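# Reorient a wooden block in the upturned robot hand

## Task

The wooden block starts lying loose on the upturned palm of the robot hand. Rotate it inside that same hand until its orientation relative to the hand matches the two goal images. Only this hand may touch the block; the wrist camera, its post and the arm's last link count as part of the hand. Any contact with something else, or the block leaving the hand, fails the task. To finish: keep the block still for a moment, resting on the palm or held by the fingers, not touching the wrist, the camera or its post. The palm must face straight up. No hand motor may read "moving" or "overload" or be building toward a shutdown; a motor that was off from the very start is ignored. Then declare the task done.

## Robot and tools

Robot: a single FANUC CRX arm with six joints, carrying a 16-motor right hand (index, middle, ring, thumb) and one camera, cam_wrist (616x616 fisheye), fixed near the wrist. A rigid mast stands on the palm side at the wrist and can collide with things.

Frames. Results report the hand point in the scene frame: origin on the table under the arm base, +z up, +y to the left when looking along +x; position in metres, orientation as quaternion wxyz. The hand point sits in front of the palm where a thumb-index-middle pinch would meet. Its own axes: +z along straightened fingers toward the tips, +x across the palm away from the thumb, +y out of the palm face (palm face at y = -0.062 m). So "palm facing straight up" means the hand point's +y points along scene +z.

execute_actions. Argument "actions" is a list holding zero or one item. Empty list: no command, returns the current state with pictures. An item with "rows" (1 to 15 rows) and optional "steps" (up to 15, default 15, minimum 4) runs that many 1/30 s steps, one row per step, the last row repeating. An item with only "steps" (up to 300) is a wait counted from the previous result, your reply time included. Optional "pictures": true adds camera images.

A row is one list of 24 numbers, each in [-1, 1], in this order: dx, dy, dz, rx, ry, rz, then index_mcp, index_abd, index_pip, index_dip, middle_mcp, middle_abd, middle_pip, middle_dip, ring_mcp, ring_abd, ring_pip, ring_dip, thumb_cmc, thumb_axl, thumb_mcp, thumb_ipl, then current_limit, speed.

The first six are an offset, not a pose: the hand point's target relative to its pose in the most recent result that reported it (before any such result in the scene, or for later calls in the same reply, relative to where the robot is when the action begins). They are expressed in the hand point's own axes. 1.0 equals 0.6 m for dx, dy, dz and 180 degrees for rx, ry, rz, which together form one rotation vector. Every row counts from that same base pose, not from the row before. All zeros pulls the hand back to that base pose; it is not a hold. Each step is clipped to 70 mm and 16 degrees from the measured pose, so big offsets take several actions.

The sixteen finger numbers are absolute goal angles, scaled linearly between each hinge's stops. Values below give degrees at +1 and -1, then the value that means straight. Finger _mcp (-18, +128; 0.75) curls the finger toward the palm as the value goes down; _abd (-60, +60; 0.00) swings it sideways away from the thumb toward -1; _pip (-29, +108; 0.58) and _dip (-21, +117; 0.70) bend the middle and end joints toward -1. thumb_cmc (-20, +120; 0.71) brings the thumb from alongside the palm round in front of it toward -1; thumb_axl (-27, +140; 0.68) rolls the thumb about its length; thumb_mcp (-69, +109; 0.23) and thumb_ipl (-77, +108; 0.17) bend it, toward +z when thumb_axl is straight, and in the thumb_cmc -1 direction when thumb_axl is near -0.40. current_limit maps -1..+1 to 0..550 mA (floor 11 mA); low values also slow fingers and may leave them too weak. speed sets set-point rate as (speed+1)/2 of 5.9 rad/s. Both start at +0.4 and -0.6 and persist until changed.

move: "target" is one 24-number row as above (same offset rule); "speed" in m/s from 0.002 to 0.5 (default 0.25; turning capped at twice that in rad/s). The hand point follows a straight path lasting 0.5 to 10 s; it does not avoid obstacles and may overshoot speed. Finger numbers are sent at the start. Its result adds a "move:" line: done, off_target, moving, held or fault, plus limits such as paced (pose clipped) or held (a clearance check blocked steps), and the distance from the target.



Results: state line with hand point pose; per-motor lists in finger order: hand_goal, hand_measured, hand_current_ma (positive pushes toward -1) and hand_state (moving, goal, blocked, overload); hand_current_limit, hand_speed. HELD marks steps not sent; "pose unreachable" flags clearance interference; "Hand target" appears when nothing is kept back. The last 4 steps of each action run after the result, while you reply.

Cautions: a motor at 495 mA or more for 5 s accumulated shuts down for 10 s, so avoid squeezing hard for long; repeating hand_goal keeps a grip, repeating hand_measured eases it. The arm is stiff: contact forces of 150 N or joint torque at the load limits (38 N m at wrist joints) cause a 10 s stop that skips the rest of the call, and the hand ignores new numbers then. Motors heat while holding. Keep the palm roughly up so the block does not roll off; rotate it slowly with fingers, never let it fall, hit the table, or touch anything but the hand; avoid hard pushes and knocking anything off the table. Occasional small disturbances may nudge loose objects.

Each tool is called after "Call:" by a JSON object that holds its "api" and its "payload".

## Session

Call:
{"api": "show_instructions", "payload": {}}

Call:
{"api": "execute_actions", "payload": {"actions": []}}

Reference images for this scene: goal picture from the wrist camera place, goal picture looking into the palm.

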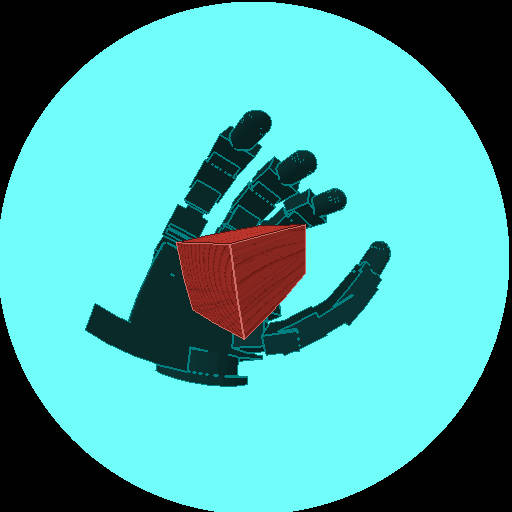

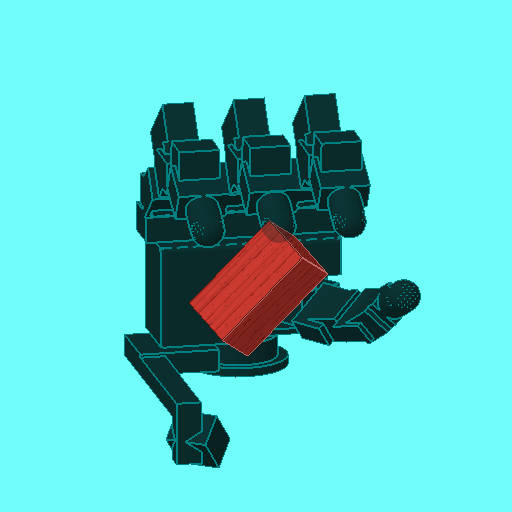

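Scene clock: 0.00 s of 4800.00 s.
end_effector_position=(+0.6016, +0.0084, +0.3990) hand_goal=(+0.046, +0.000, -0.008, +0.280, +0.046, +0.000, -0.008, +0.280, +0.046, +0.000, -0.008, +0.280, -0.104, +0.266, +0.032, -0.018) hand_measured=(+0.060, +0.000, -0.006, +0.282, +0.064, +0.000, -0.006, +0.282, +0.064, +0.000, -0.006, +0.282, -0.090, +0.270, +0.034, -0.016) hand_current_ma=(+85, +0, +14, +12, +95, +0, +14, +12, +93, +0, +14, +13, +71, +26, +12, +12) hand_state=(goal, goal, goal, goal, goal, goal, goal, goal, goal, goal, goal, goal, goal, goal, goal, goal) hand_current_limit=0.40 hand_speed=-0.60 end_effector_quat_wxyz=(+0.696, +0.704, +0.100, +0.097)
Joint positions: [ 0.451  0.588  0.353 -1.628  1.74   1.337]
Joint velocities: [-0.    -0.     0.001 -0.     0.    -0.001]
Hand target: +0.602, +0.008, +0.399; +0.696, +0.704, +0.100, +0.097
camera_calibration (this result's frames):
cam_wrist: T_world_to_cam=[[-0.758855, -0.210876, 0.616174, 0.250542], [-0.60219, 0.587494, -0.540573, 0.524612], [-0.248005, -0.78127, -0.57281, 0.50704], [0, 0, 0, 1]] pos_world=[0.63179, 0.140762, 0.419651]

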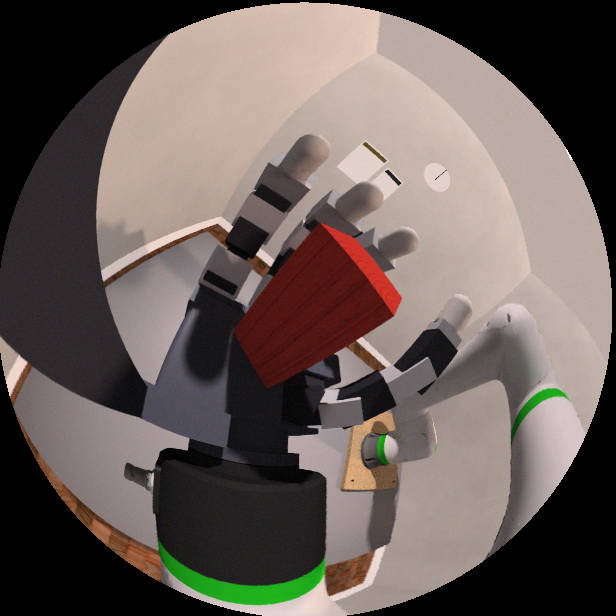

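Call:
{"api": "zoom_image", "payload": {"camera": "cam_wrist", "region": [190, 190, 440, 440]}}

Region (190, 190, 440, 440) of cam_wrist's 616x616 image, scaled by 2.016, with more detail than that image has.

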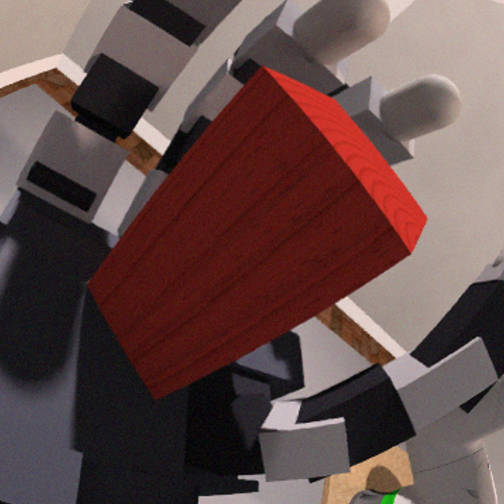

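Call:
{"api": "execute_actions", "payload": {"actions": []}}

Call:
{"api": "show_instructions", "payload": {}}

Scene clock: 3.70 s of 4800.00 s.
end_effector_position=(+0.6016, +0.0084, +0.3990) hand_goal=(+0.046, +0.000, -0.008, +0.280, +0.046, +0.000, -0.008, +0.280, +0.046, +0.000, -0.008, +0.280, -0.104, +0.266, +0.032, -0.018) hand_measured=(+0.060, +0.000, -0.006, +0.282, +0.064, +0.000, -0.006, +0.282, +0.064, +0.000, -0.006, +0.282, -0.090, +0.270, +0.034, -0.016) hand_current_ma=(+85, +0, +14, +12, +95, +0, +14, +12, +93, +0, +14, +13, +71, +26, +12, +12) hand_state=(goal, goal, goal, goal, goal, goal, goal, goal, goal, goal, goal, goal, goal, goal, goal, goal) hand_current_limit=0.40 hand_speed=-0.60 end_effector_quat_wxyz=(+0.696, +0.704, +0.100, +0.097)
Joint positions: [ 0.451  0.588  0.353 -1.628  1.74   1.337]
Joint velocities: [-0.001 -0.     0.    -0.    -0.     0.001]
Hand target: +0.602, +0.008, +0.399; +0.696, +0.704, +0.100, +0.097
Kept back: nothing.
Steps of this call (steps 1 to 90: nothing new was sent; then 0.70 s passed at rest). Readings (end_effector_position | what the end effector reports):
1: (+0.6016, +0.0084, +0.3990) | hand_goal=(+0.046, +0.000, -0.008, +0.280, +0.046, +0.000, -0.008, +0.280, +0.046, +0.000, -0.008, +0.280, -0.104, +0.266, +0.032, -0.018) hand_measured=(+0.060, +0.000, -0.006, +0.282, +0.064, +0.000, -0.006, +0.282, +0.064, +0.000, -0.006, +0.282, -0.090, +0.270, +0.034, -0.016) hand_current_ma=(+85, +0, +14, +12, +95, +0, +14, +12, +93, +0, +14, +13, +71, +26, +12, +12) hand_state=(moving, goal, moving, moving, moving, goal, moving, moving, moving, goal, moving, moving, moving, moving, moving, moving) hand_current_limit=0.40 hand_speed=-0.60
2: (+0.6016, +0.0084, +0.3990) | hand_goal=(+0.046, +0.000, -0.008, +0.280, +0.046, +0.000, -0.008, +0.280, +0.046, +0.000, -0.008, +0.280, -0.104, +0.266, +0.032, -0.018) hand_measured=(+0.060, +0.000, -0.006, +0.282, +0.064, +0.000, -0.006, +0.282, +0.064, +0.000, -0.006, +0.282, -0.090, +0.270, +0.034, -0.016) hand_current_ma=(+85, +0, +14, +12, +95, +0, +14, +12, +93, +0, +14, +13, +71, +26, +12, +12) hand_state=(goal, goal, goal, goal, goal, goal, goal, goal, goal, goal, goal, goal, goal, goal, goal, goal) hand_current_limit=0.40 hand_speed=-0.60
4: (+0.6016, +0.0084, +0.3990) | hand_goal=(+0.046, +0.000, -0.008, +0.280, +0.046, +0.000, -0.008, +0.280, +0.046, +0.000, -0.008, +0.280, -0.104, +0.266, +0.032, -0.018) hand_measured=(+0.060, +0.000, -0.006, +0.282, +0.064, +0.000, -0.006, +0.282, +0.064, +0.000, -0.006, +0.282, -0.090, +0.270, +0.034, -0.016) hand_current_ma=(+85, +0, +14, +12, +95, +0, +14, +12, +93, +0, +14, +13, +71, +26, +12, +12) hand_state=(goal, goal, goal, goal, goal, goal, goal, goal, goal, goal, goal, goal, goal, goal, goal, goal) hand_current_limit=0.40 hand_speed=-0.60
8: (+0.6016, +0.0084, +0.3990) | hand_goal=(+0.046, +0.000, -0.008, +0.280, +0.046, +0.000, -0.008, +0.280, +0.046, +0.000, -0.008, +0.280, -0.104, +0.266, +0.032, -0.018) hand_measured=(+0.060, +0.000, -0.006, +0.282, +0.064, +0.000, -0.006, +0.282, +0.064, +0.000, -0.006, +0.282, -0.090, +0.270, +0.034, -0.016) hand_current_ma=(+85, +0, +14, +12, +95, +0, +14, +12, +93, +0, +14, +13, +71, +26, +12, +12) hand_state=(goal, goal, goal, goal, goal, goal, goal, goal, goal, goal, goal, goal, goal, goal, goal, goal) hand_current_limit=0.40 hand_speed=-0.60
90: the state above
camera_calibration (this result's frames):
cam_wrist: T_world_to_cam=[[-0.758855, -0.210876, 0.616174, 0.250542], [-0.60219, 0.587494, -0.540572, 0.524612], [-0.248005, -0.78127, -0.57281, 0.50704], [0, 0, 0, 1]] pos_world=[0.63179, 0.140762, 0.419651]

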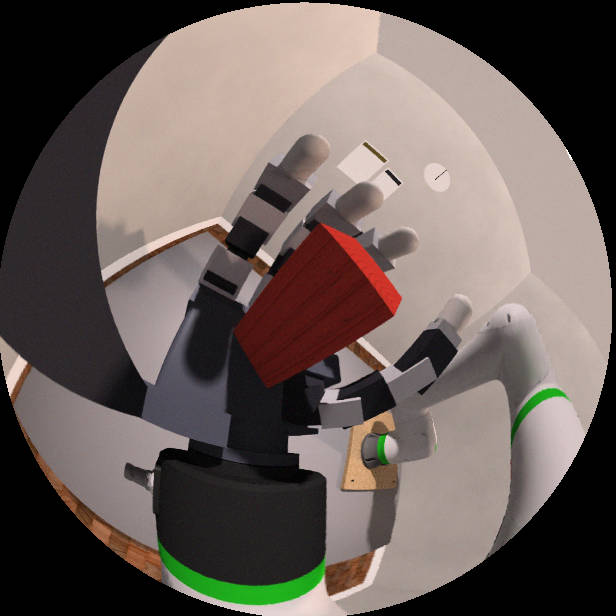

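Reference images for this scene: goal picture from the wrist camera place, goal picture looking into the palm.

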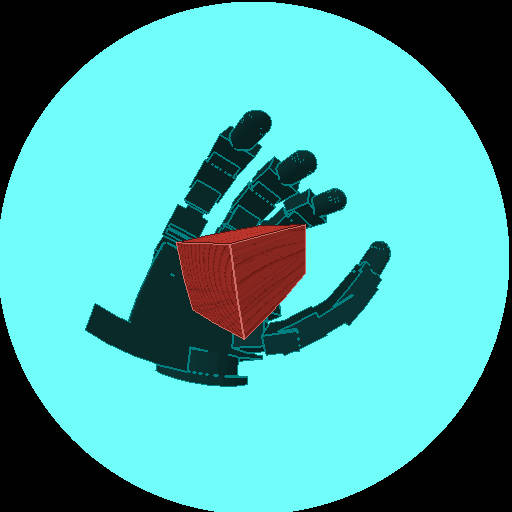

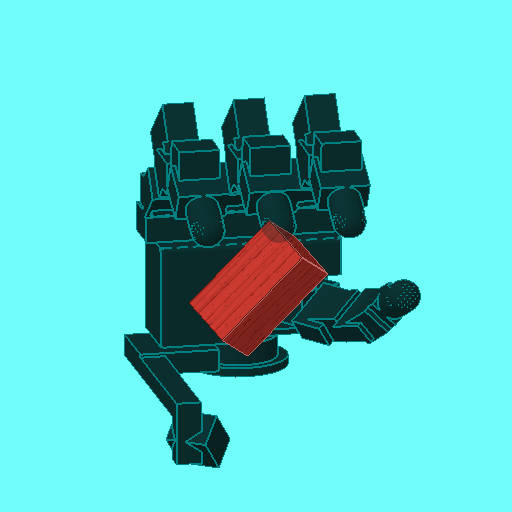

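Call:
{"api": "zoom_image", "payload": {"camera": "cam_wrist", "region": [200, 190, 450, 440]}}

Region (200, 190, 450, 440) of cam_wrist's 616x616 image, scaled by 2.016, with more detail than that image has.

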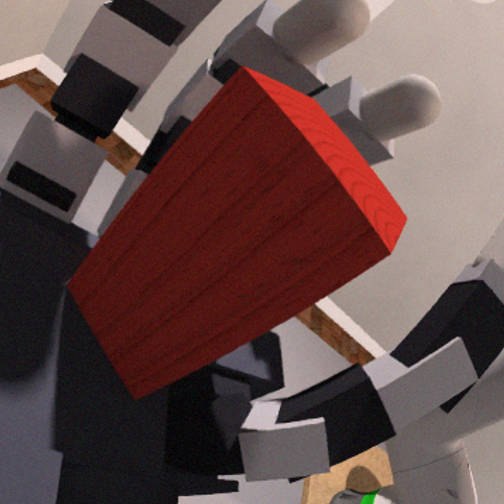

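Call:
{"api": "execute_actions", "payload": {"actions": [{"rows": [[0,0,0,0,0,0, 0.046,0,-0.008,0.28, 0.046,0,-0.008,0.28, 0.137,-0.917,-0.502,-0.783, 0.943,-0.641,0.032,-0.018, 0.55,-0.2]], "steps": 15}]}}

Call:
{"api": "execute_actions", "payload": {"actions": [{"rows": [[0,0,0,0,0,0, 0.046,0,-0.008,0.28, 0.046,0,-0.008,0.28, 0.137,-0.917,-0.502,-0.783, 0.943,-0.641,-0.865,-0.881, 0.55,-0.2]], "steps": 15}]}}

Call:
{"api": "execute_actions", "payload": {"actions": [{"rows": [[0,0,0,0,0,0, 0.046,0,-0.008,0.28, 0.046,0,-0.008,0.28, -0.215,-0.917,-0.502,-0.783, 0.943,-0.641,-0.865,-0.881, 0.55,-0.4]], "steps": 15}]}}

Call:
{"api": "wait", "payload": {"seconds": 0.5}}

Scene clock: 11.53 s of 4800.00 s.
end_effector_position=(+0.6016, +0.0084, +0.3990) hand_goal=(+0.046, +0.000, -0.008, +0.280, +0.046, +0.000, -0.008, +0.280, +0.138, -0.916, -0.502, -0.782, +0.944, -0.640, +0.032, -0.018) hand_measured=(+0.060, +0.000, -0.006, +0.282, +0.064, +0.000, -0.006, +0.282, +0.142, -0.468, -0.398, -0.130, +0.344, -0.054, +0.034, -0.016) hand_current_ma=(+85, +0, +14, +12, +95, +0, +14, +12, +26, +73, +60, +70, -29, +79, +9, +11) hand_state=(goal, goal, goal, goal, goal, goal, goal, goal, goal, moving, moving, moving, moving, moving, goal, goal) hand_current_limit=0.55 hand_speed=-0.20 end_effector_quat_wxyz=(+0.696, +0.704, +0.100, +0.097)
Joint positions: [ 0.451  0.588  0.353 -1.628  1.74   1.337]
Joint velocities: [-0.    -0.    -0.    -0.     0.     0.001]
Steps of this call (steps 1 to 90: nothing new was sent; then 4.47 s passed at rest; steps 91 to 101: the first 11 steps of this action). Readings (end_effector_position | what the end effector reports):
91: (+0.6016, +0.0084, +0.3990) | hand_goal=(+0.046, +0.000, -0.008, +0.280, +0.046, +0.000, -0.008, +0.280, +0.138, -0.916, -0.502, -0.782, +0.944, -0.640, +0.032, -0.018) hand_measured=(+0.060, +0.000, -0.006, +0.282, +0.064, +0.000, -0.006, +0.282, +0.064, +0.000, -0.006, +0.282, -0.090, +0.270, +0.034, -0.016) hand_current_ma=(+85, +0, +14, +12, +95, +0, +14, +12, +93, +0, +14, +13, +71, +26, +12, +12) hand_state=(goal, goal, goal, goal, goal, goal, goal, goal, moving, moving, moving, moving, moving, moving, goal, goal) hand_current_limit=0.55 hand_speed=-0.20
92: (+0.6016, +0.0084, +0.3990) | hand_goal=(+0.046, +0.000, -0.008, +0.280, +0.046, +0.000, -0.008, +0.280, +0.138, -0.916, -0.502, -0.782, +0.944, -0.640, +0.032, -0.018) hand_measured=(+0.060, +0.000, -0.006, +0.282, +0.064, +0.000, -0.006, +0.282, +0.070, -0.010, -0.018, +0.272, -0.082, +0.260, +0.034, -0.016) hand_current_ma=(+85, +0, +14, +12, +95, +0, +14, +12, -88, +139, +114, +121, -100, +124, +3, +9) hand_state=(goal, goal, goal, goal, goal, goal, goal, goal, moving, moving, moving, moving, moving, moving, moving, goal) hand_current_limit=0.55 hand_speed=-0.20
94: (+0.6016, +0.0084, +0.3990) | hand_goal=(+0.046, +0.000, -0.008, +0.280, +0.046, +0.000, -0.008, +0.280, +0.138, -0.916, -0.502, -0.782, +0.944, -0.640, +0.032, -0.018) hand_measured=(+0.060, +0.000, -0.006, +0.282, +0.064, +0.000, -0.006, +0.282, +0.130, -0.100, -0.094, +0.192, -0.002, +0.196, +0.034, -0.016) hand_current_ma=(+85, +0, +14, +12, +95, +0, +14, +12, +57, +96, +98, +91, -52, +102, +9, +11) hand_state=(goal, goal, goal, goal, goal, goal, goal, goal, moving, moving, moving, moving, moving, moving, goal, goal) hand_current_limit=0.55 hand_speed=-0.20
98: (+0.6016, +0.0084, +0.3990) | hand_goal=(+0.046, +0.000, -0.008, +0.280, +0.046, +0.000, -0.008, +0.280, +0.138, -0.916, -0.502, -0.782, +0.944, -0.640, +0.032, -0.018) hand_measured=(+0.060, +0.000, -0.006, +0.282, +0.064, +0.000, -0.006, +0.282, +0.142, -0.310, -0.266, +0.008, +0.194, +0.054, +0.034, -0.016) hand_current_ma=(+85, +0, +14, +12, +95, +0, +14, +12, +26, +78, +68, +75, -37, +87, +9, +11) hand_state=(goal, goal, goal, goal, goal, goal, goal, goal, goal, moving, moving, moving, moving, moving, goal, goal) hand_current_limit=0.55 hand_speed=-0.20
101: the state above

Scene clock: 12.03 s of 4800.00 s.
end_effector_position=(+0.6016, +0.0084, +0.3990) hand_goal=(+0.046, +0.000, -0.008, +0.280, +0.046, +0.000, -0.008, +0.280, +0.138, -0.916, -0.502, -0.782, +0.944, -0.640, -0.864, -0.880) hand_measured=(+0.060, +0.000, -0.006, +0.282, +0.064, +0.000, -0.006, +0.282, +0.142, -0.914, -0.500, -0.774, +0.952, -0.600, -0.218, -0.306) hand_current_ma=(+85, +0, +14, +12, +95, +0, +14, +12, +26, +8, +9, +6, +42, +45, +132, +85) hand_state=(goal, goal, goal, goal, goal, goal, goal, goal, goal, goal, goal, moving, goal, moving, moving, moving) hand_current_limit=0.55 hand_speed=-0.20 end_effector_quat_wxyz=(+0.696, +0.704, +0.100, +0.097)
Joint positions: [ 0.451  0.588  0.353 -1.628  1.74   1.337]
Joint velocities: [-0.001  0.    -0.     0.    -0.    -0.   ]
Off your previous action's commanded pose: 0.000 m, 0 deg at its last step (step 4 of this call).
Steps of this call (steps 1 to 4: the last 4 steps of your previous action; steps 5 to 15: the first 11 steps of this action, its rows measured from where the robot was after step 4). Readings (end_effector_position | what the end effector reports):
4: (+0.6016, +0.0084, +0.3990) | hand_goal=(+0.046, +0.000, -0.008, +0.280, +0.046, +0.000, -0.008, +0.280, +0.138, -0.916, -0.502, -0.782, +0.944, -0.640, +0.032, -0.018) hand_measured=(+0.060, +0.000, -0.006, +0.282, +0.064, +0.000, -0.006, +0.282, +0.142, -0.678, -0.498, -0.316, +0.548, -0.196, +0.034, -0.016) hand_current_ma=(+85, +0, +14, +12, +95, +0, +14, +12, +26, +73, +6, +71, -23, +77, +17, +11) hand_state=(goal, goal, goal, goal, goal, goal, goal, goal, goal, moving, moving, moving, moving, moving, goal, goal) hand_current_limit=0.55 hand_speed=-0.20
5: (+0.6016, +0.0084, +0.3990) | hand_goal=(+0.046, +0.000, -0.008, +0.280, +0.046, +0.000, -0.008, +0.280, +0.138, -0.916, -0.502, -0.782, +0.944, -0.640, -0.864, -0.880) hand_measured=(+0.060, +0.000, -0.006, +0.282, +0.064, +0.000, -0.006, +0.282, +0.142, -0.730, -0.500, -0.362, +0.600, -0.232, +0.034, -0.016) hand_current_ma=(+85, +0, +14, +12, +95, +0, +14, +12, +26, +73, +8, +71, -22, +76, +19, +11) hand_state=(goal, goal, goal, goal, goal, goal, goal, goal, goal, moving, moving, moving, moving, moving, moving, moving) hand_current_limit=0.55 hand_speed=-0.20
6: (+0.6016, +0.0084, +0.3990) | hand_goal=(+0.046, +0.000, -0.008, +0.280, +0.046, +0.000, -0.008, +0.280, +0.138, -0.916, -0.502, -0.782, +0.944, -0.640, -0.864, -0.880) hand_measured=(+0.060, +0.000, -0.006, +0.282, +0.064, +0.000, -0.006, +0.282, +0.142, -0.784, -0.500, -0.408, +0.652, -0.270, +0.030, -0.024) hand_current_ma=(+85, +0, +14, +12, +95, +0, +14, +12, +26, +73, +9, +71, +0, +75, +222, +156) hand_state=(goal, goal, goal, goal, goal, goal, goal, goal, goal, moving, goal, moving, moving, moving, moving, moving) hand_current_limit=0.55 hand_speed=-0.20
8: (+0.6016, +0.0084, +0.3990) | hand_goal=(+0.046, +0.000, -0.008, +0.280, +0.046, +0.000, -0.008, +0.280, +0.138, -0.916, -0.502, -0.782, +0.944, -0.640, -0.864, -0.880) hand_measured=(+0.060, +0.000, -0.006, +0.282, +0.064, +0.000, -0.006, +0.282, +0.142, -0.882, -0.500, -0.500, +0.758, -0.342, -0.020, -0.080) hand_current_ma=(+85, +0, +14, +12, +95, +0, +14, +12, +26, +3, +9, +71, -17, +74, +164, +113) hand_state=(goal, goal, goal, goal, goal, goal, goal, goal, goal, moving, goal, moving, moving, moving, moving, moving) hand_current_limit=0.55 hand_speed=-0.20
12: (+0.6016, +0.0084, +0.3990) | hand_goal=(+0.046, +0.000, -0.008, +0.280, +0.046, +0.000, -0.008, +0.280, +0.138, -0.916, -0.502, -0.782, +0.944, -0.640, -0.864, -0.880) hand_measured=(+0.060, +0.000, -0.006, +0.282, +0.064, +0.000, -0.006, +0.282, +0.142, -0.914, -0.500, -0.684, +0.940, -0.490, -0.132, -0.208) hand_current_ma=(+85, +0, +14, +12, +95, +0, +14, +12, +26, +8, +9, +71, +74, +67, +165, +101) hand_state=(goal, goal, goal, goal, goal, goal, goal, goal, goal, goal, goal, moving, moving, moving, moving, moving) hand_current_limit=0.55 hand_speed=-0.20
15: the state above

Scene clock: 12.53 s of 4800.00 s.
end_effector_position=(+0.6016, +0.0084, +0.3990) hand_goal=(+0.046, +0.000, -0.008, +0.280, +0.046, +0.000, -0.008, +0.280, -0.214, -0.916, -0.502, -0.782, +0.944, -0.640, -0.864, -0.880) hand_measured=(+0.060, +0.000, -0.006, +0.282, +0.064, +0.000, -0.006, +0.282, -0.182, -0.914, -0.500, -0.780, +0.952, -0.640, -0.700, -0.816) hand_current_ma=(+85, +0, +14, +12, +95, +0, +14, +12, +22, +6, +7, +12, +42, +4, +81, +69) hand_state=(goal, goal, goal, goal, goal, goal, goal, goal, moving, goal, goal, goal, goal, goal, moving, moving) hand_current_limit=0.55 hand_speed=-0.40 end_effector_quat_wxyz=(+0.696, +0.704, +0.100, +0.097)
Joint positions: [ 0.451  0.588  0.353 -1.628  1.74   1.337]
Joint velocities: [-0.001  0.    -0.    -0.     0.     0.001]
Off your previous action's commanded pose: 0.000 m, 0 deg at its last step (step 4 of this call).
Steps of this call (steps 1 to 4: the last 4 steps of your previous action; steps 5 to 15: the first 11 steps of this action, its rows measured from where the robot was after step 4). Readings (end_effector_position | what the end effector reports):
4: (+0.6016, +0.0084, +0.3990) | hand_goal=(+0.046, +0.000, -0.008, +0.280, +0.046, +0.000, -0.008, +0.280, +0.138, -0.916, -0.502, -0.782, +0.944, -0.640, -0.864, -0.880) hand_measured=(+0.060, +0.000, -0.006, +0.282, +0.064, +0.000, -0.006, +0.282, +0.142, -0.914, -0.500, -0.780, +0.952, -0.638, -0.340, -0.440) hand_current_ma=(+85, +0, +14, +12, +95, +0, +14, +12, +26, +8, +9, +12, +42, +4, +120, +78) hand_state=(goal, goal, goal, goal, goal, goal, goal, goal, goal, goal, goal, goal, goal, moving, moving, moving) hand_current_limit=0.55 hand_speed=-0.20
5: (+0.6016, +0.0084, +0.3990) | hand_goal=(+0.046, +0.000, -0.008, +0.280, +0.046, +0.000, -0.008, +0.280, -0.214, -0.916, -0.502, -0.782, +0.944, -0.640, -0.864, -0.880) hand_measured=(+0.060, +0.000, -0.006, +0.282, +0.064, +0.000, -0.006, +0.282, +0.142, -0.914, -0.500, -0.780, +0.952, -0.640, -0.370, -0.474) hand_current_ma=(+85, +0, +14, +12, +95, +0, +14, +12, +26, +8, +9, +12, +42, +4, +117, +77) hand_state=(goal, goal, goal, goal, goal, goal, goal, goal, moving, goal, goal, goal, goal, goal, moving, moving) hand_current_limit=0.55 hand_speed=-0.40
6: (+0.6016, +0.0084, +0.3990) | hand_goal=(+0.046, +0.000, -0.008, +0.280, +0.046, +0.000, -0.008, +0.280, -0.214, -0.916, -0.502, -0.782, +0.944, -0.640, -0.864, -0.880) hand_measured=(+0.060, +0.000, -0.006, +0.282, +0.064, +0.000, -0.006, +0.282, +0.138, -0.914, -0.500, -0.780, +0.952, -0.640, -0.402, -0.508) hand_current_ma=(+85, +0, +14, +12, +95, +0, +14, +12, +172, +8, +9, +12, +42, +4, +113, +76) hand_state=(goal, goal, goal, goal, goal, goal, goal, goal, moving, goal, goal, goal, goal, goal, moving, moving) hand_current_limit=0.55 hand_speed=-0.40
8: (+0.6016, +0.0084, +0.3990) | hand_goal=(+0.046, +0.000, -0.008, +0.280, +0.046, +0.000, -0.008, +0.280, -0.214, -0.916, -0.502, -0.782, +0.944, -0.640, -0.864, -0.880) hand_measured=(+0.060, +0.000, -0.006, +0.282, +0.064, +0.000, -0.006, +0.282, +0.080, -0.914, -0.500, -0.780, +0.952, -0.640, -0.466, -0.576) hand_current_ma=(+85, +0, +14, +12, +95, +0, +14, +12, +128, +8, +9, +12, +42, +4, +106, +74) hand_state=(goal, goal, goal, goal, goal, goal, goal, goal, moving, goal, goal, goal, goal, goal, moving, moving) hand_current_limit=0.55 hand_speed=-0.40
12: (+0.6016, +0.0084, +0.3990) | hand_goal=(+0.046, +0.000, -0.008, +0.280, +0.046, +0.000, -0.008, +0.280, -0.214, -0.916, -0.502, -0.782, +0.944, -0.640, -0.864, -0.880) hand_measured=(+0.060, +0.000, -0.006, +0.282, +0.064, +0.000, -0.006, +0.282, -0.070, -0.914, -0.500, -0.780, +0.952, -0.640, -0.596, -0.714) hand_current_ma=(+85, +0, +14, +12, +95, +0, +14, +12, +111, +7, +9, +12, +42, +4, +91, +71) hand_state=(goal, goal, goal, goal, goal, goal, goal, goal, moving, goal, goal, goal, goal, goal, moving, moving) hand_current_limit=0.55 hand_speed=-0.40
15: the state above

Scene clock: 13.17 s of 4800.00 s.
end_effector_position=(+0.6016, +0.0084, +0.3990) hand_goal=(+0.046, +0.000, -0.008, +0.280, +0.046, +0.000, -0.008, +0.280, -0.214, -0.916, -0.502, -0.782, +0.944, -0.640, -0.864, -0.880) hand_measured=(+0.060, +0.000, -0.006, +0.282, +0.064, +0.000, -0.006, +0.282, -0.208, -0.914, -0.500, -0.780, +0.952, -0.640, -0.862, -0.880) hand_current_ma=(+85, +0, +14, +12, +95, +0, +14, +12, +36, +6, +8, +12, +42, +4, +9, +4) hand_state=(goal, goal, goal, goal, goal, goal, goal, goal, goal, goal, goal, goal, goal, goal, goal, goal) hand_current_limit=0.55 hand_speed=-0.40 end_effector_quat_wxyz=(+0.696, +0.704, +0.100, +0.097)
Joint positions: [ 0.451  0.588  0.353 -1.628  1.74   1.337]
Joint velocities: [ 0.001 -0.    -0.     0.    -0.     0.001]
Hand target: +0.602, +0.008, +0.399; +0.696, +0.704, +0.100, +0.097
Off the commanded pose: 0.000 m, 0 deg.
Kept back: nothing.
Steps of this call (steps 1 to 4: the last 4 steps of your previous action; steps 5 to 19: nothing new was sent). Readings (end_effector_position | what the end effector reports):
1: (+0.6016, +0.0084, +0.3990) | hand_goal=(+0.046, +0.000, -0.008, +0.280, +0.046, +0.000, -0.008, +0.280, -0.214, -0.916, -0.502, -0.782, +0.944, -0.640, -0.864, -0.880) hand_measured=(+0.060, +0.000, -0.006, +0.282, +0.064, +0.000, -0.006, +0.282, -0.200, -0.914, -0.500, -0.780, +0.952, -0.640, -0.734, -0.848) hand_current_ma=(+85, +0, +14, +12, +95, +0, +14, +12, +18, +5, +7, +12, +42, +4, +77, +28) hand_state=(goal, goal, goal, goal, goal, goal, goal, goal, moving, goal, goal, goal, goal, goal, moving, moving) hand_current_limit=0.55 hand_speed=-0.40
2: (+0.6016, +0.0084, +0.3990) | hand_goal=(+0.046, +0.000, -0.008, +0.280, +0.046, +0.000, -0.008, +0.280, -0.214, -0.916, -0.502, -0.782, +0.944, -0.640, -0.864, -0.880) hand_measured=(+0.060, +0.000, -0.006, +0.282, +0.064, +0.000, -0.006, +0.282, -0.206, -0.914, -0.500, -0.780, +0.952, -0.640, -0.770, -0.870) hand_current_ma=(+85, +0, +14, +12, +95, +0, +14, +12, +29, +6, +8, +12, +42, +4, +76, -9) hand_state=(goal, goal, goal, goal, goal, goal, goal, goal, moving, goal, goal, goal, goal, goal, moving, moving) hand_current_limit=0.55 hand_speed=-0.40
4: (+0.6016, +0.0084, +0.3990) | hand_goal=(+0.046, +0.000, -0.008, +0.280, +0.046, +0.000, -0.008, +0.280, -0.214, -0.916, -0.502, -0.782, +0.944, -0.640, -0.864, -0.880) hand_measured=(+0.060, +0.000, -0.006, +0.282, +0.064, +0.000, -0.006, +0.282, -0.208, -0.914, -0.500, -0.780, +0.952, -0.640, -0.836, -0.878) hand_current_ma=(+85, +0, +14, +12, +95, +0, +14, +12, +36, +6, +8, +12, +42, +4, +16, +1) hand_state=(goal, goal, goal, goal, goal, goal, goal, goal, goal, goal, goal, goal, goal, goal, moving, moving) hand_current_limit=0.55 hand_speed=-0.40
8: (+0.6016, +0.0084, +0.3990) | hand_goal=(+0.046, +0.000, -0.008, +0.280, +0.046, +0.000, -0.008, +0.280, -0.214, -0.916, -0.502, -0.782, +0.944, -0.640, -0.864, -0.880) hand_measured=(+0.060, +0.000, -0.006, +0.282, +0.064, +0.000, -0.006, +0.282, -0.208, -0.914, -0.500, -0.780, +0.952, -0.640, -0.862, -0.880) hand_current_ma=(+85, +0, +14, +12, +95, +0, +14, +12, +36, +6, +8, +12, +42, +4, +9, +4) hand_state=(goal, goal, goal, goal, goal, goal, goal, goal, goal, goal, goal, goal, goal, goal, goal, goal) hand_current_limit=0.55 hand_speed=-0.40
19: the state above
camera_calibration (this result's frames):
cam_wrist: T_world_to_cam=[[-0.758855, -0.210876, 0.616174, 0.250542], [-0.60219, 0.587494, -0.540572, 0.524612], [-0.248005, -0.78127, -0.57281, 0.50704], [0, 0, 0, 1]] pos_world=[0.63179, 0.140762, 0.419651]

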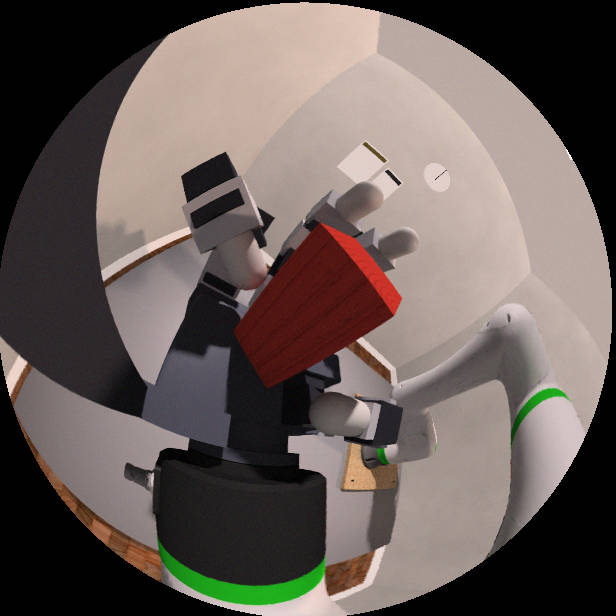

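Call:
{"api": "move", "payload": {"target": [0,0,0,0,0,0, 0.046,0,-0.008,0.28, 0.046,0,-0.008,0.28, -0.178,-0.917,-0.718,-0.417, 0.727,-0.445,-0.843,-0.859, 0.55,-0.8]}}

Scene clock: 14.40 s of 4800.00 s.
end_effector_position=(+0.6016, +0.0084, +0.3990) hand_goal=(+0.046, +0.000, -0.008, +0.280, +0.046, +0.000, -0.008, +0.280, -0.178, -0.916, -0.718, -0.416, +0.728, -0.444, -0.842, -0.858) hand_measured=(+0.060, +0.000, -0.006, +0.282, +0.064, +0.000, -0.006, +0.282, -0.178, -0.914, -0.716, -0.420, +0.736, -0.446, -0.846, -0.864) hand_current_ma=(+85, +0, +14, +12, +95, +0, +14, +12, -4, +6, +6, -18, +41, -16, -29, -39) hand_state=(goal, goal, goal, goal, goal, goal, goal, goal, goal, goal, goal, goal, goal, goal, goal, goal) hand_current_limit=0.55 hand_speed=-0.80 end_effector_quat_wxyz=(+0.696, +0.704, +0.100, +0.097)
Joint positions: [ 0.451  0.588  0.353 -1.628  1.74   1.337]
Joint velocities: [ 0.    -0.     0.001 -0.     0.     0.   ]
Hand target: +0.602, +0.008, +0.399; +0.696, +0.704, +0.100, +0.097
Off the commanded pose: 0.000 m, 0 deg.
Kept back: nothing.
move: done
camera_calibration (this result's frames):
cam_wrist: T_world_to_cam=[[-0.758855, -0.210876, 0.616174, 0.250542], [-0.60219, 0.587494, -0.540573, 0.524612], [-0.248005, -0.78127, -0.57281, 0.50704], [0, 0, 0, 1]] pos_world=[0.63179, 0.140762, 0.419651]

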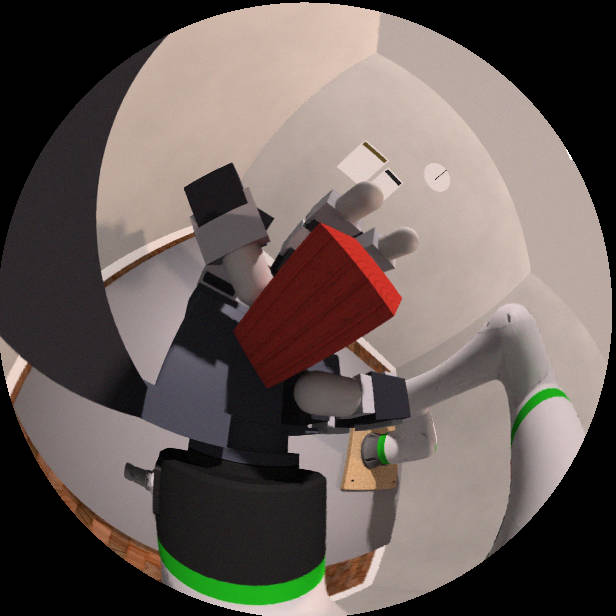

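Call:
{"api": "move", "payload": {"target": [0,0,0,0,0,0, 0.046,0,-0.008,0.28, 0.046,0,-0.008,0.28, -0.164,-0.917,-0.831,-0.222, 0.619,-0.386,-0.809,-0.849, 0.55,-0.88]}}

Scene clock: 15.53 s of 4800.00 s.
end_effector_position=(+0.6016, +0.0084, +0.3990) hand_goal=(+0.046, +0.000, -0.008, +0.280, +0.046, +0.000, -0.008, +0.280, -0.164, -0.916, -0.830, -0.222, +0.620, -0.386, -0.808, -0.848) hand_measured=(+0.060, +0.000, -0.006, +0.282, +0.064, +0.000, -0.006, +0.282, -0.136, -0.914, -0.832, -0.274, +0.662, -0.410, -0.788, -0.854) hand_current_ma=(+85, +0, +14, +12, +95, +0, +14, +12, +154, +7, -8, -267, +217, -154, +127, -39) hand_state=(goal, goal, goal, goal, goal, goal, goal, goal, blocked, goal, goal, blocked, blocked, blocked, goal, goal) hand_current_limit=0.55 hand_speed=-0.88 end_effector_quat_wxyz=(+0.696, +0.704, +0.100, +0.097)
Joint positions: [ 0.451  0.588  0.353 -1.628  1.74   1.337]
Joint velocities: [ 0. -0. -0. -0.  0.  0.]
Hand target: +0.602, +0.008, +0.399; +0.696, +0.704, +0.100, +0.097
Off the commanded pose: 0.000 m, 0 deg.
Kept back: nothing.
move: done
camera_calibration (this result's frames):
cam_wrist: T_world_to_cam=[[-0.758855, -0.210876, 0.616174, 0.250542], [-0.60219, 0.587494, -0.540573, 0.524612], [-0.248005, -0.78127, -0.57281, 0.50704], [0, 0, 0, 1]] pos_world=[0.63179, 0.140762, 0.419651]

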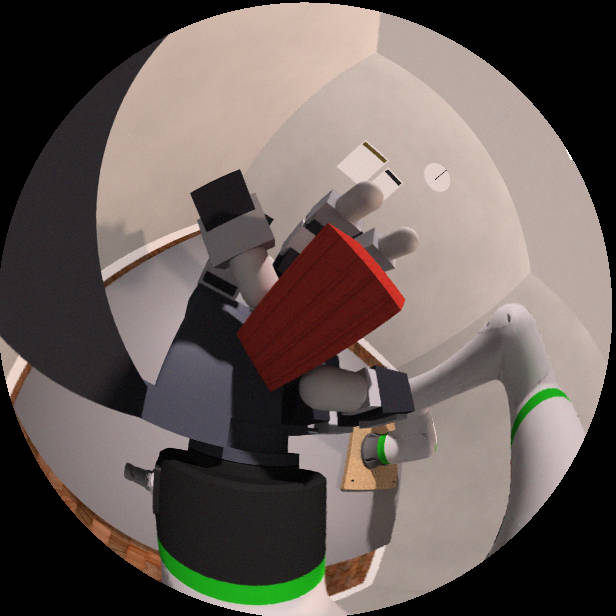

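Call:
{"api": "move", "payload": {"target": [0,0,0,0,0,0, 0.059,0.45,-0.745,-0.209, 0.046,0,-0.008,0.28, -0.164,-0.917,-0.831,-0.222, 0.619,-0.386,-0.809,-0.849, 0.55,-0.5]}}

Scene clock: 17.33 s of 4800.00 s.
end_effector_position=(+0.6016, +0.0084, +0.3990) hand_goal=(+0.060, +0.450, -0.744, -0.208, +0.046, +0.000, -0.008, +0.280, -0.164, -0.916, -0.830, -0.222, +0.620, -0.386, -0.808, -0.848) hand_measured=(+0.066, +0.448, -0.744, -0.206, +0.064, +0.000, -0.006, +0.282, -0.136, -0.914, -0.832, -0.274, +0.662, -0.410, -0.788, -0.854) hand_current_ma=(+29, -10, +3, +11, +95, +0, +14, +12, +154, +7, -8, -267, +217, -154, +127, -39) hand_state=(goal, goal, goal, goal, goal, goal, goal, goal, blocked, goal, goal, blocked, blocked, blocked, goal, goal) hand_current_limit=0.55 hand_speed=-0.50 end_effector_quat_wxyz=(+0.696, +0.704, +0.100, +0.097)
Joint positions: [ 0.451  0.588  0.353 -1.628  1.74   1.337]
Joint velocities: [ 0.    -0.    -0.    -0.001 -0.     0.   ]
Hand target: +0.602, +0.008, +0.399; +0.696, +0.704, +0.100, +0.097
Off the commanded pose: 0.000 m, 0 deg.
Kept back: nothing.
move: done
camera_calibration (this result's frames):
cam_wrist: T_world_to_cam=[[-0.758855, -0.210876, 0.616174, 0.250542], [-0.60219, 0.587494, -0.540572, 0.524612], [-0.248004, -0.78127, -0.57281, 0.50704], [0, 0, 0, 1]] pos_world=[0.63179, 0.140762, 0.419651]

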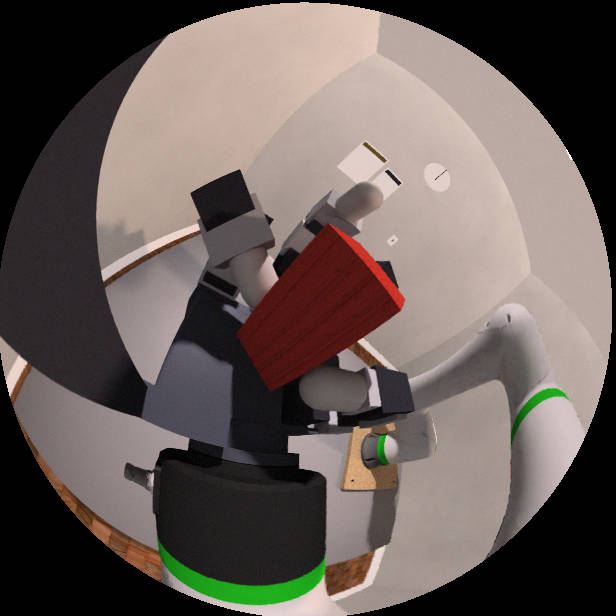

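Call:
{"api": "execute_actions", "payload": {"actions": [{"rows": [
[0,0,0,0,0,0, 0.059,0.45,-0.745,-0.209, 0.046,0,-0.008,0.28, -0.157,-0.917,-0.836,-0.205, 0.610,-0.386,-0.800,-0.849, 0.55,-0.5],
[0,0,0,0,0,0, 0.059,0.45,-0.745,-0.209, 0.046,0,-0.008,0.28, -0.149,-0.917,-0.842,-0.188, 0.600,-0.386,-0.791,-0.849, 0.55,-0.5],
[0,0,0,0,0,0, 0.059,0.45,-0.745,-0.209, 0.046,0,-0.008,0.28, -0.142,-0.917,-0.847,-0.171, 0.591,-0.386,-0.782,-0.849, 0.55,-0.5],
[0,0,0,0,0,0, 0.059,0.45,-0.745,-0.209, 0.046,0,-0.008,0.28, -0.134,-0.917,-0.853,-0.154, 0.582,-0.386,-0.773,-0.849, 0.55,-0.5],
[0,0,0,0,0,0, 0.059,0.45,-0.745,-0.209, 0.046,0,-0.008,0.28, -0.127,-0.917,-0.858,-0.137, 0.573,-0.386,-0.764,-0.849, 0.55,-0.5],
[0,0,0,0,0,0, 0.059,0.45,-0.745,-0.209, 0.046,0,-0.008,0.28, -0.120,-0.917,-0.863,-0.119, 0.563,-0.386,-0.755,-0.849, 0.55,-0.5],
[0,0,0,0,0,0, 0.059,0.45,-0.745,-0.209, 0.046,0,-0.008,0.28, -0.112,-0.917,-0.869,-0.102, 0.554,-0.386,-0.746,-0.849, 0.55,-0.5],
[0,0,0,0,0,0, 0.059,0.45,-0.745,-0.209, 0.046,0,-0.008,0.28, -0.105,-0.917,-0.874,-0.085, 0.545,-0.386,-0.737,-0.849, 0.55,-0.5],
[0,0,0,0,0,0, 0.059,0.45,-0.745,-0.209, 0.046,0,-0.008,0.28, -0.097,-0.917,-0.880,-0.068, 0.535,-0.386,-0.728,-0.849, 0.55,-0.5],
[0,0,0,0,0,0, 0.059,0.45,-0.745,-0.209, 0.046,0,-0.008,0.28, -0.090,-0.917,-0.885,-0.051, 0.526,-0.386,-0.719,-0.849, 0.55,-0.5]
], "steps": 15}]}}

Call:
{"api": "wait", "payload": {"seconds": 0.5}}

Scene clock: 18.40 s of 4800.00 s.
end_effector_position=(+0.6016, +0.0084, +0.3990) hand_goal=(+0.060, +0.450, -0.744, -0.208, +0.046, +0.000, -0.008, +0.280, -0.090, -0.916, -0.884, -0.050, +0.526, -0.386, -0.718, -0.848) hand_measured=(+0.066, +0.448, -0.744, -0.206, +0.064, +0.000, -0.006, +0.282, -0.072, -0.914, -0.876, -0.112, +0.602, -0.410, -0.712, -0.852) hand_current_ma=(+29, -10, +3, +11, +95, +0, +14, +12, +136, +7, +15, -216, +346, -154, +105, -28) hand_state=(goal, goal, goal, goal, goal, goal, goal, goal, moving, goal, moving, moving, moving, blocked, moving, goal) hand_current_limit=0.55 hand_speed=-0.50 end_effector_quat_wxyz=(+0.696, +0.704, +0.100, +0.097)
Joint positions: [ 0.451  0.588  0.353 -1.628  1.74   1.337]
Joint velocities: [ 0.  0. -0.  0.  0.  0.]
Steps of this call (steps 1 to 21: nothing new was sent; steps 22 to 32: the first 11 steps of this action). Readings (end_effector_position | what the end effector reports):
22: (+0.6016, +0.0084, +0.3990) | hand_goal=(+0.060, +0.450, -0.744, -0.208, +0.046, +0.000, -0.008, +0.280, -0.156, -0.916, -0.836, -0.204, +0.610, -0.386, -0.800, -0.848) hand_measured=(+0.066, +0.448, -0.744, -0.206, +0.064, +0.000, -0.006, +0.282, -0.136, -0.914, -0.832, -0.274, +0.662, -0.410, -0.788, -0.854) hand_current_ma=(+29, -10, +3, +11, +95, +0, +14, +12, +154, +7, -8, -267, +217, -154, +127, -39) hand_state=(goal, goal, goal, goal, goal, goal, goal, goal, moving, goal, moving, moving, moving, blocked, moving, goal) hand_current_limit=0.55 hand_speed=-0.50
23: (+0.6016, +0.0084, +0.3990) | hand_goal=(+0.060, +0.450, -0.744, -0.208, +0.046, +0.000, -0.008, +0.280, -0.148, -0.916, -0.842, -0.188, +0.600, -0.386, -0.790, -0.848) hand_measured=(+0.066, +0.448, -0.744, -0.206, +0.064, +0.000, -0.006, +0.282, -0.134, -0.914, -0.832, -0.272, +0.662, -0.410, -0.788, -0.854) hand_current_ma=(+29, -10, +3, +11, +95, +0, +14, +12, +135, +7, +1, -295, +279, -154, +106, -39) hand_state=(goal, goal, goal, goal, goal, goal, goal, goal, moving, goal, moving, moving, moving, blocked, moving, goal) hand_current_limit=0.55 hand_speed=-0.50
25: (+0.6016, +0.0084, +0.3990) | hand_goal=(+0.060, +0.450, -0.744, -0.208, +0.046, +0.000, -0.008, +0.280, -0.134, -0.916, -0.852, -0.154, +0.582, -0.386, -0.772, -0.848) hand_measured=(+0.066, +0.448, -0.744, -0.206, +0.064, +0.000, -0.006, +0.282, -0.124, -0.914, -0.842, -0.240, +0.658, -0.410, -0.774, -0.854) hand_current_ma=(+29, -10, +3, +11, +95, +0, +14, +12, +130, +7, +0, -261, +321, -154, +102, -39) hand_state=(goal, goal, goal, goal, goal, goal, goal, goal, moving, goal, moving, moving, moving, blocked, moving, goal) hand_current_limit=0.55 hand_speed=-0.50
29: (+0.6016, +0.0084, +0.3990) | hand_goal=(+0.060, +0.450, -0.744, -0.208, +0.046, +0.000, -0.008, +0.280, -0.104, -0.916, -0.874, -0.084, +0.546, -0.386, -0.736, -0.848) hand_measured=(+0.066, +0.448, -0.744, -0.206, +0.064, +0.000, -0.006, +0.282, -0.096, -0.914, -0.860, -0.166, +0.630, -0.410, -0.738, -0.854) hand_current_ma=(+29, -10, +3, +11, +95, +0, +14, +12, +131, +7, +13, -234, +344, -154, +112, -37) hand_state=(goal, goal, goal, goal, goal, goal, goal, goal, moving, goal, moving, moving, moving, blocked, moving, goal) hand_current_limit=0.55 hand_speed=-0.50
32: the state above

Scene clock: 19.03 s of 4800.00 s.
end_effector_position=(+0.6016, +0.0084, +0.3990) hand_goal=(+0.060, +0.450, -0.744, -0.208, +0.046, +0.000, -0.008, +0.280, -0.090, -0.916, -0.884, -0.050, +0.526, -0.386, -0.718, -0.848) hand_measured=(+0.066, +0.448, -0.744, -0.206, +0.064, +0.000, -0.006, +0.282, -0.062, -0.914, -0.882, -0.086, +0.592, -0.410, -0.700, -0.852) hand_current_ma=(+29, -10, +3, +11, +95, +0, +14, +12, +146, +7, +16, -178, +336, -154, +124, -24) hand_state=(goal, goal, goal, goal, goal, goal, goal, goal, blocked, goal, goal, blocked, blocked, blocked, goal, goal) hand_current_limit=0.55 hand_speed=-0.50 end_effector_quat_wxyz=(+0.696, +0.704, +0.100, +0.097)
Joint positions: [ 0.451  0.588  0.353 -1.628  1.74   1.337]
Joint velocities: [-0.001 -0.     0.    -0.     0.     0.001]
Hand target: +0.602, +0.008, +0.399; +0.696, +0.704, +0.100, +0.097
Off the commanded pose: 0.000 m, 0 deg.
Kept back: nothing.
Steps of this call (steps 1 to 4: the last 4 steps of your previous action; steps 5 to 19: nothing new was sent). Readings (end_effector_position | what the end effector reports):
1: (+0.6016, +0.0084, +0.3990) | hand_goal=(+0.060, +0.450, -0.744, -0.208, +0.046, +0.000, -0.008, +0.280, -0.090, -0.916, -0.884, -0.050, +0.526, -0.386, -0.718, -0.848) hand_measured=(+0.066, +0.448, -0.744, -0.206, +0.064, +0.000, -0.006, +0.282, -0.066, -0.914, -0.880, -0.096, +0.594, -0.410, -0.704, -0.852) hand_current_ma=(+29, -10, +3, +11, +95, +0, +14, +12, +149, +7, +13, -178, +331, -154, +129, -25) hand_state=(goal, goal, goal, goal, goal, goal, goal, goal, moving, goal, moving, moving, moving, blocked, moving, goal) hand_current_limit=0.55 hand_speed=-0.50
2: (+0.6016, +0.0084, +0.3990) | hand_goal=(+0.060, +0.450, -0.744, -0.208, +0.046, +0.000, -0.008, +0.280, -0.090, -0.916, -0.884, -0.050, +0.526, -0.386, -0.718, -0.848) hand_measured=(+0.066, +0.448, -0.744, -0.206, +0.064, +0.000, -0.006, +0.282, -0.064, -0.914, -0.882, -0.090, +0.592, -0.410, -0.700, -0.852) hand_current_ma=(+29, -10, +3, +11, +95, +0, +14, +12, +147, +7, +16, -178, +333, -154, +125, -25) hand_state=(goal, goal, goal, goal, goal, goal, goal, goal, moving, goal, moving, moving, moving, blocked, moving, goal) hand_current_limit=0.55 hand_speed=-0.50
4: (+0.6016, +0.0084, +0.3990) | hand_goal=(+0.060, +0.450, -0.744, -0.208, +0.046, +0.000, -0.008, +0.280, -0.090, -0.916, -0.884, -0.050, +0.526, -0.386, -0.718, -0.848) hand_measured=(+0.066, +0.448, -0.744, -0.206, +0.064, +0.000, -0.006, +0.282, -0.062, -0.914, -0.882, -0.086, +0.592, -0.410, -0.700, -0.852) hand_current_ma=(+29, -10, +3, +11, +95, +0, +14, +12, +145, +7, +16, -179, +336, -154, +124, -24) hand_state=(goal, goal, goal, goal, goal, goal, goal, goal, blocked, goal, goal, moving, blocked, blocked, goal, goal) hand_current_limit=0.55 hand_speed=-0.50
8: (+0.6016, +0.0084, +0.3990) | hand_goal=(+0.060, +0.450, -0.744, -0.208, +0.046, +0.000, -0.008, +0.280, -0.090, -0.916, -0.884, -0.050, +0.526, -0.386, -0.718, -0.848) hand_measured=(+0.066, +0.448, -0.744, -0.206, +0.064, +0.000, -0.006, +0.282, -0.062, -0.914, -0.882, -0.086, +0.592, -0.410, -0.700, -0.852) hand_current_ma=(+29, -10, +3, +11, +95, +0, +14, +12, +146, +7, +16, -178, +336, -154, +124, -24) hand_state=(goal, goal, goal, goal, goal, goal, goal, goal, blocked, goal, goal, blocked, blocked, blocked, goal, goal) hand_current_limit=0.55 hand_speed=-0.50
19: the state above
camera_calibration (this result's frames):
cam_wrist: T_world_to_cam=[[-0.758855, -0.210876, 0.616174, 0.250542], [-0.60219, 0.587494, -0.540572, 0.524612], [-0.248005, -0.78127, -0.57281, 0.50704], [0, 0, 0, 1]] pos_world=[0.63179, 0.140762, 0.419651]

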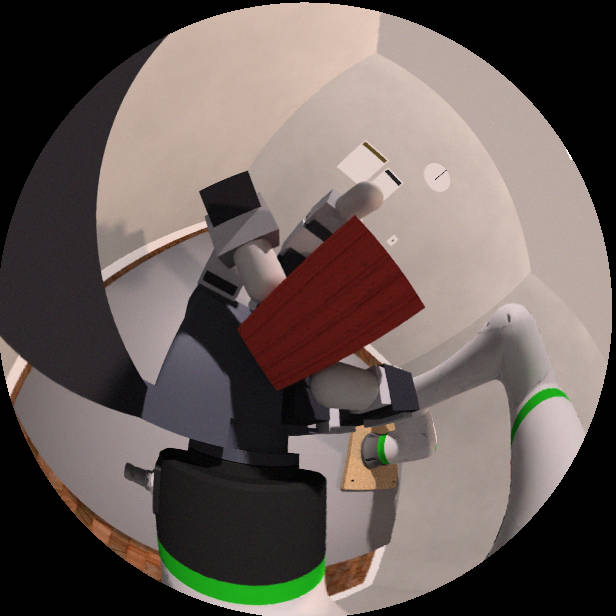

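Call:
{"api": "zoom_image", "payload": {"camera": "cam_wrist", "region": [200, 190, 450, 440]}}

Region (200, 190, 450, 440) of cam_wrist's 616x616 image, scaled by 2.016, with more detail than that image has.

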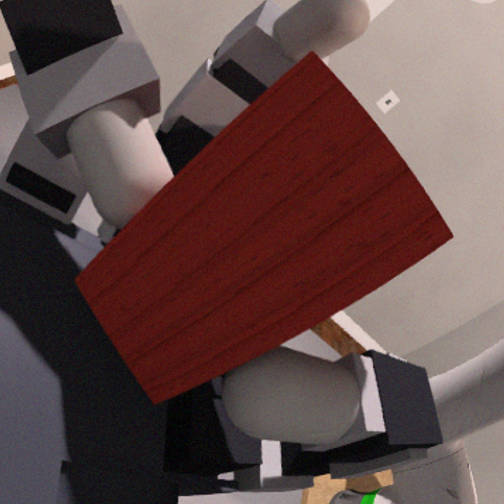

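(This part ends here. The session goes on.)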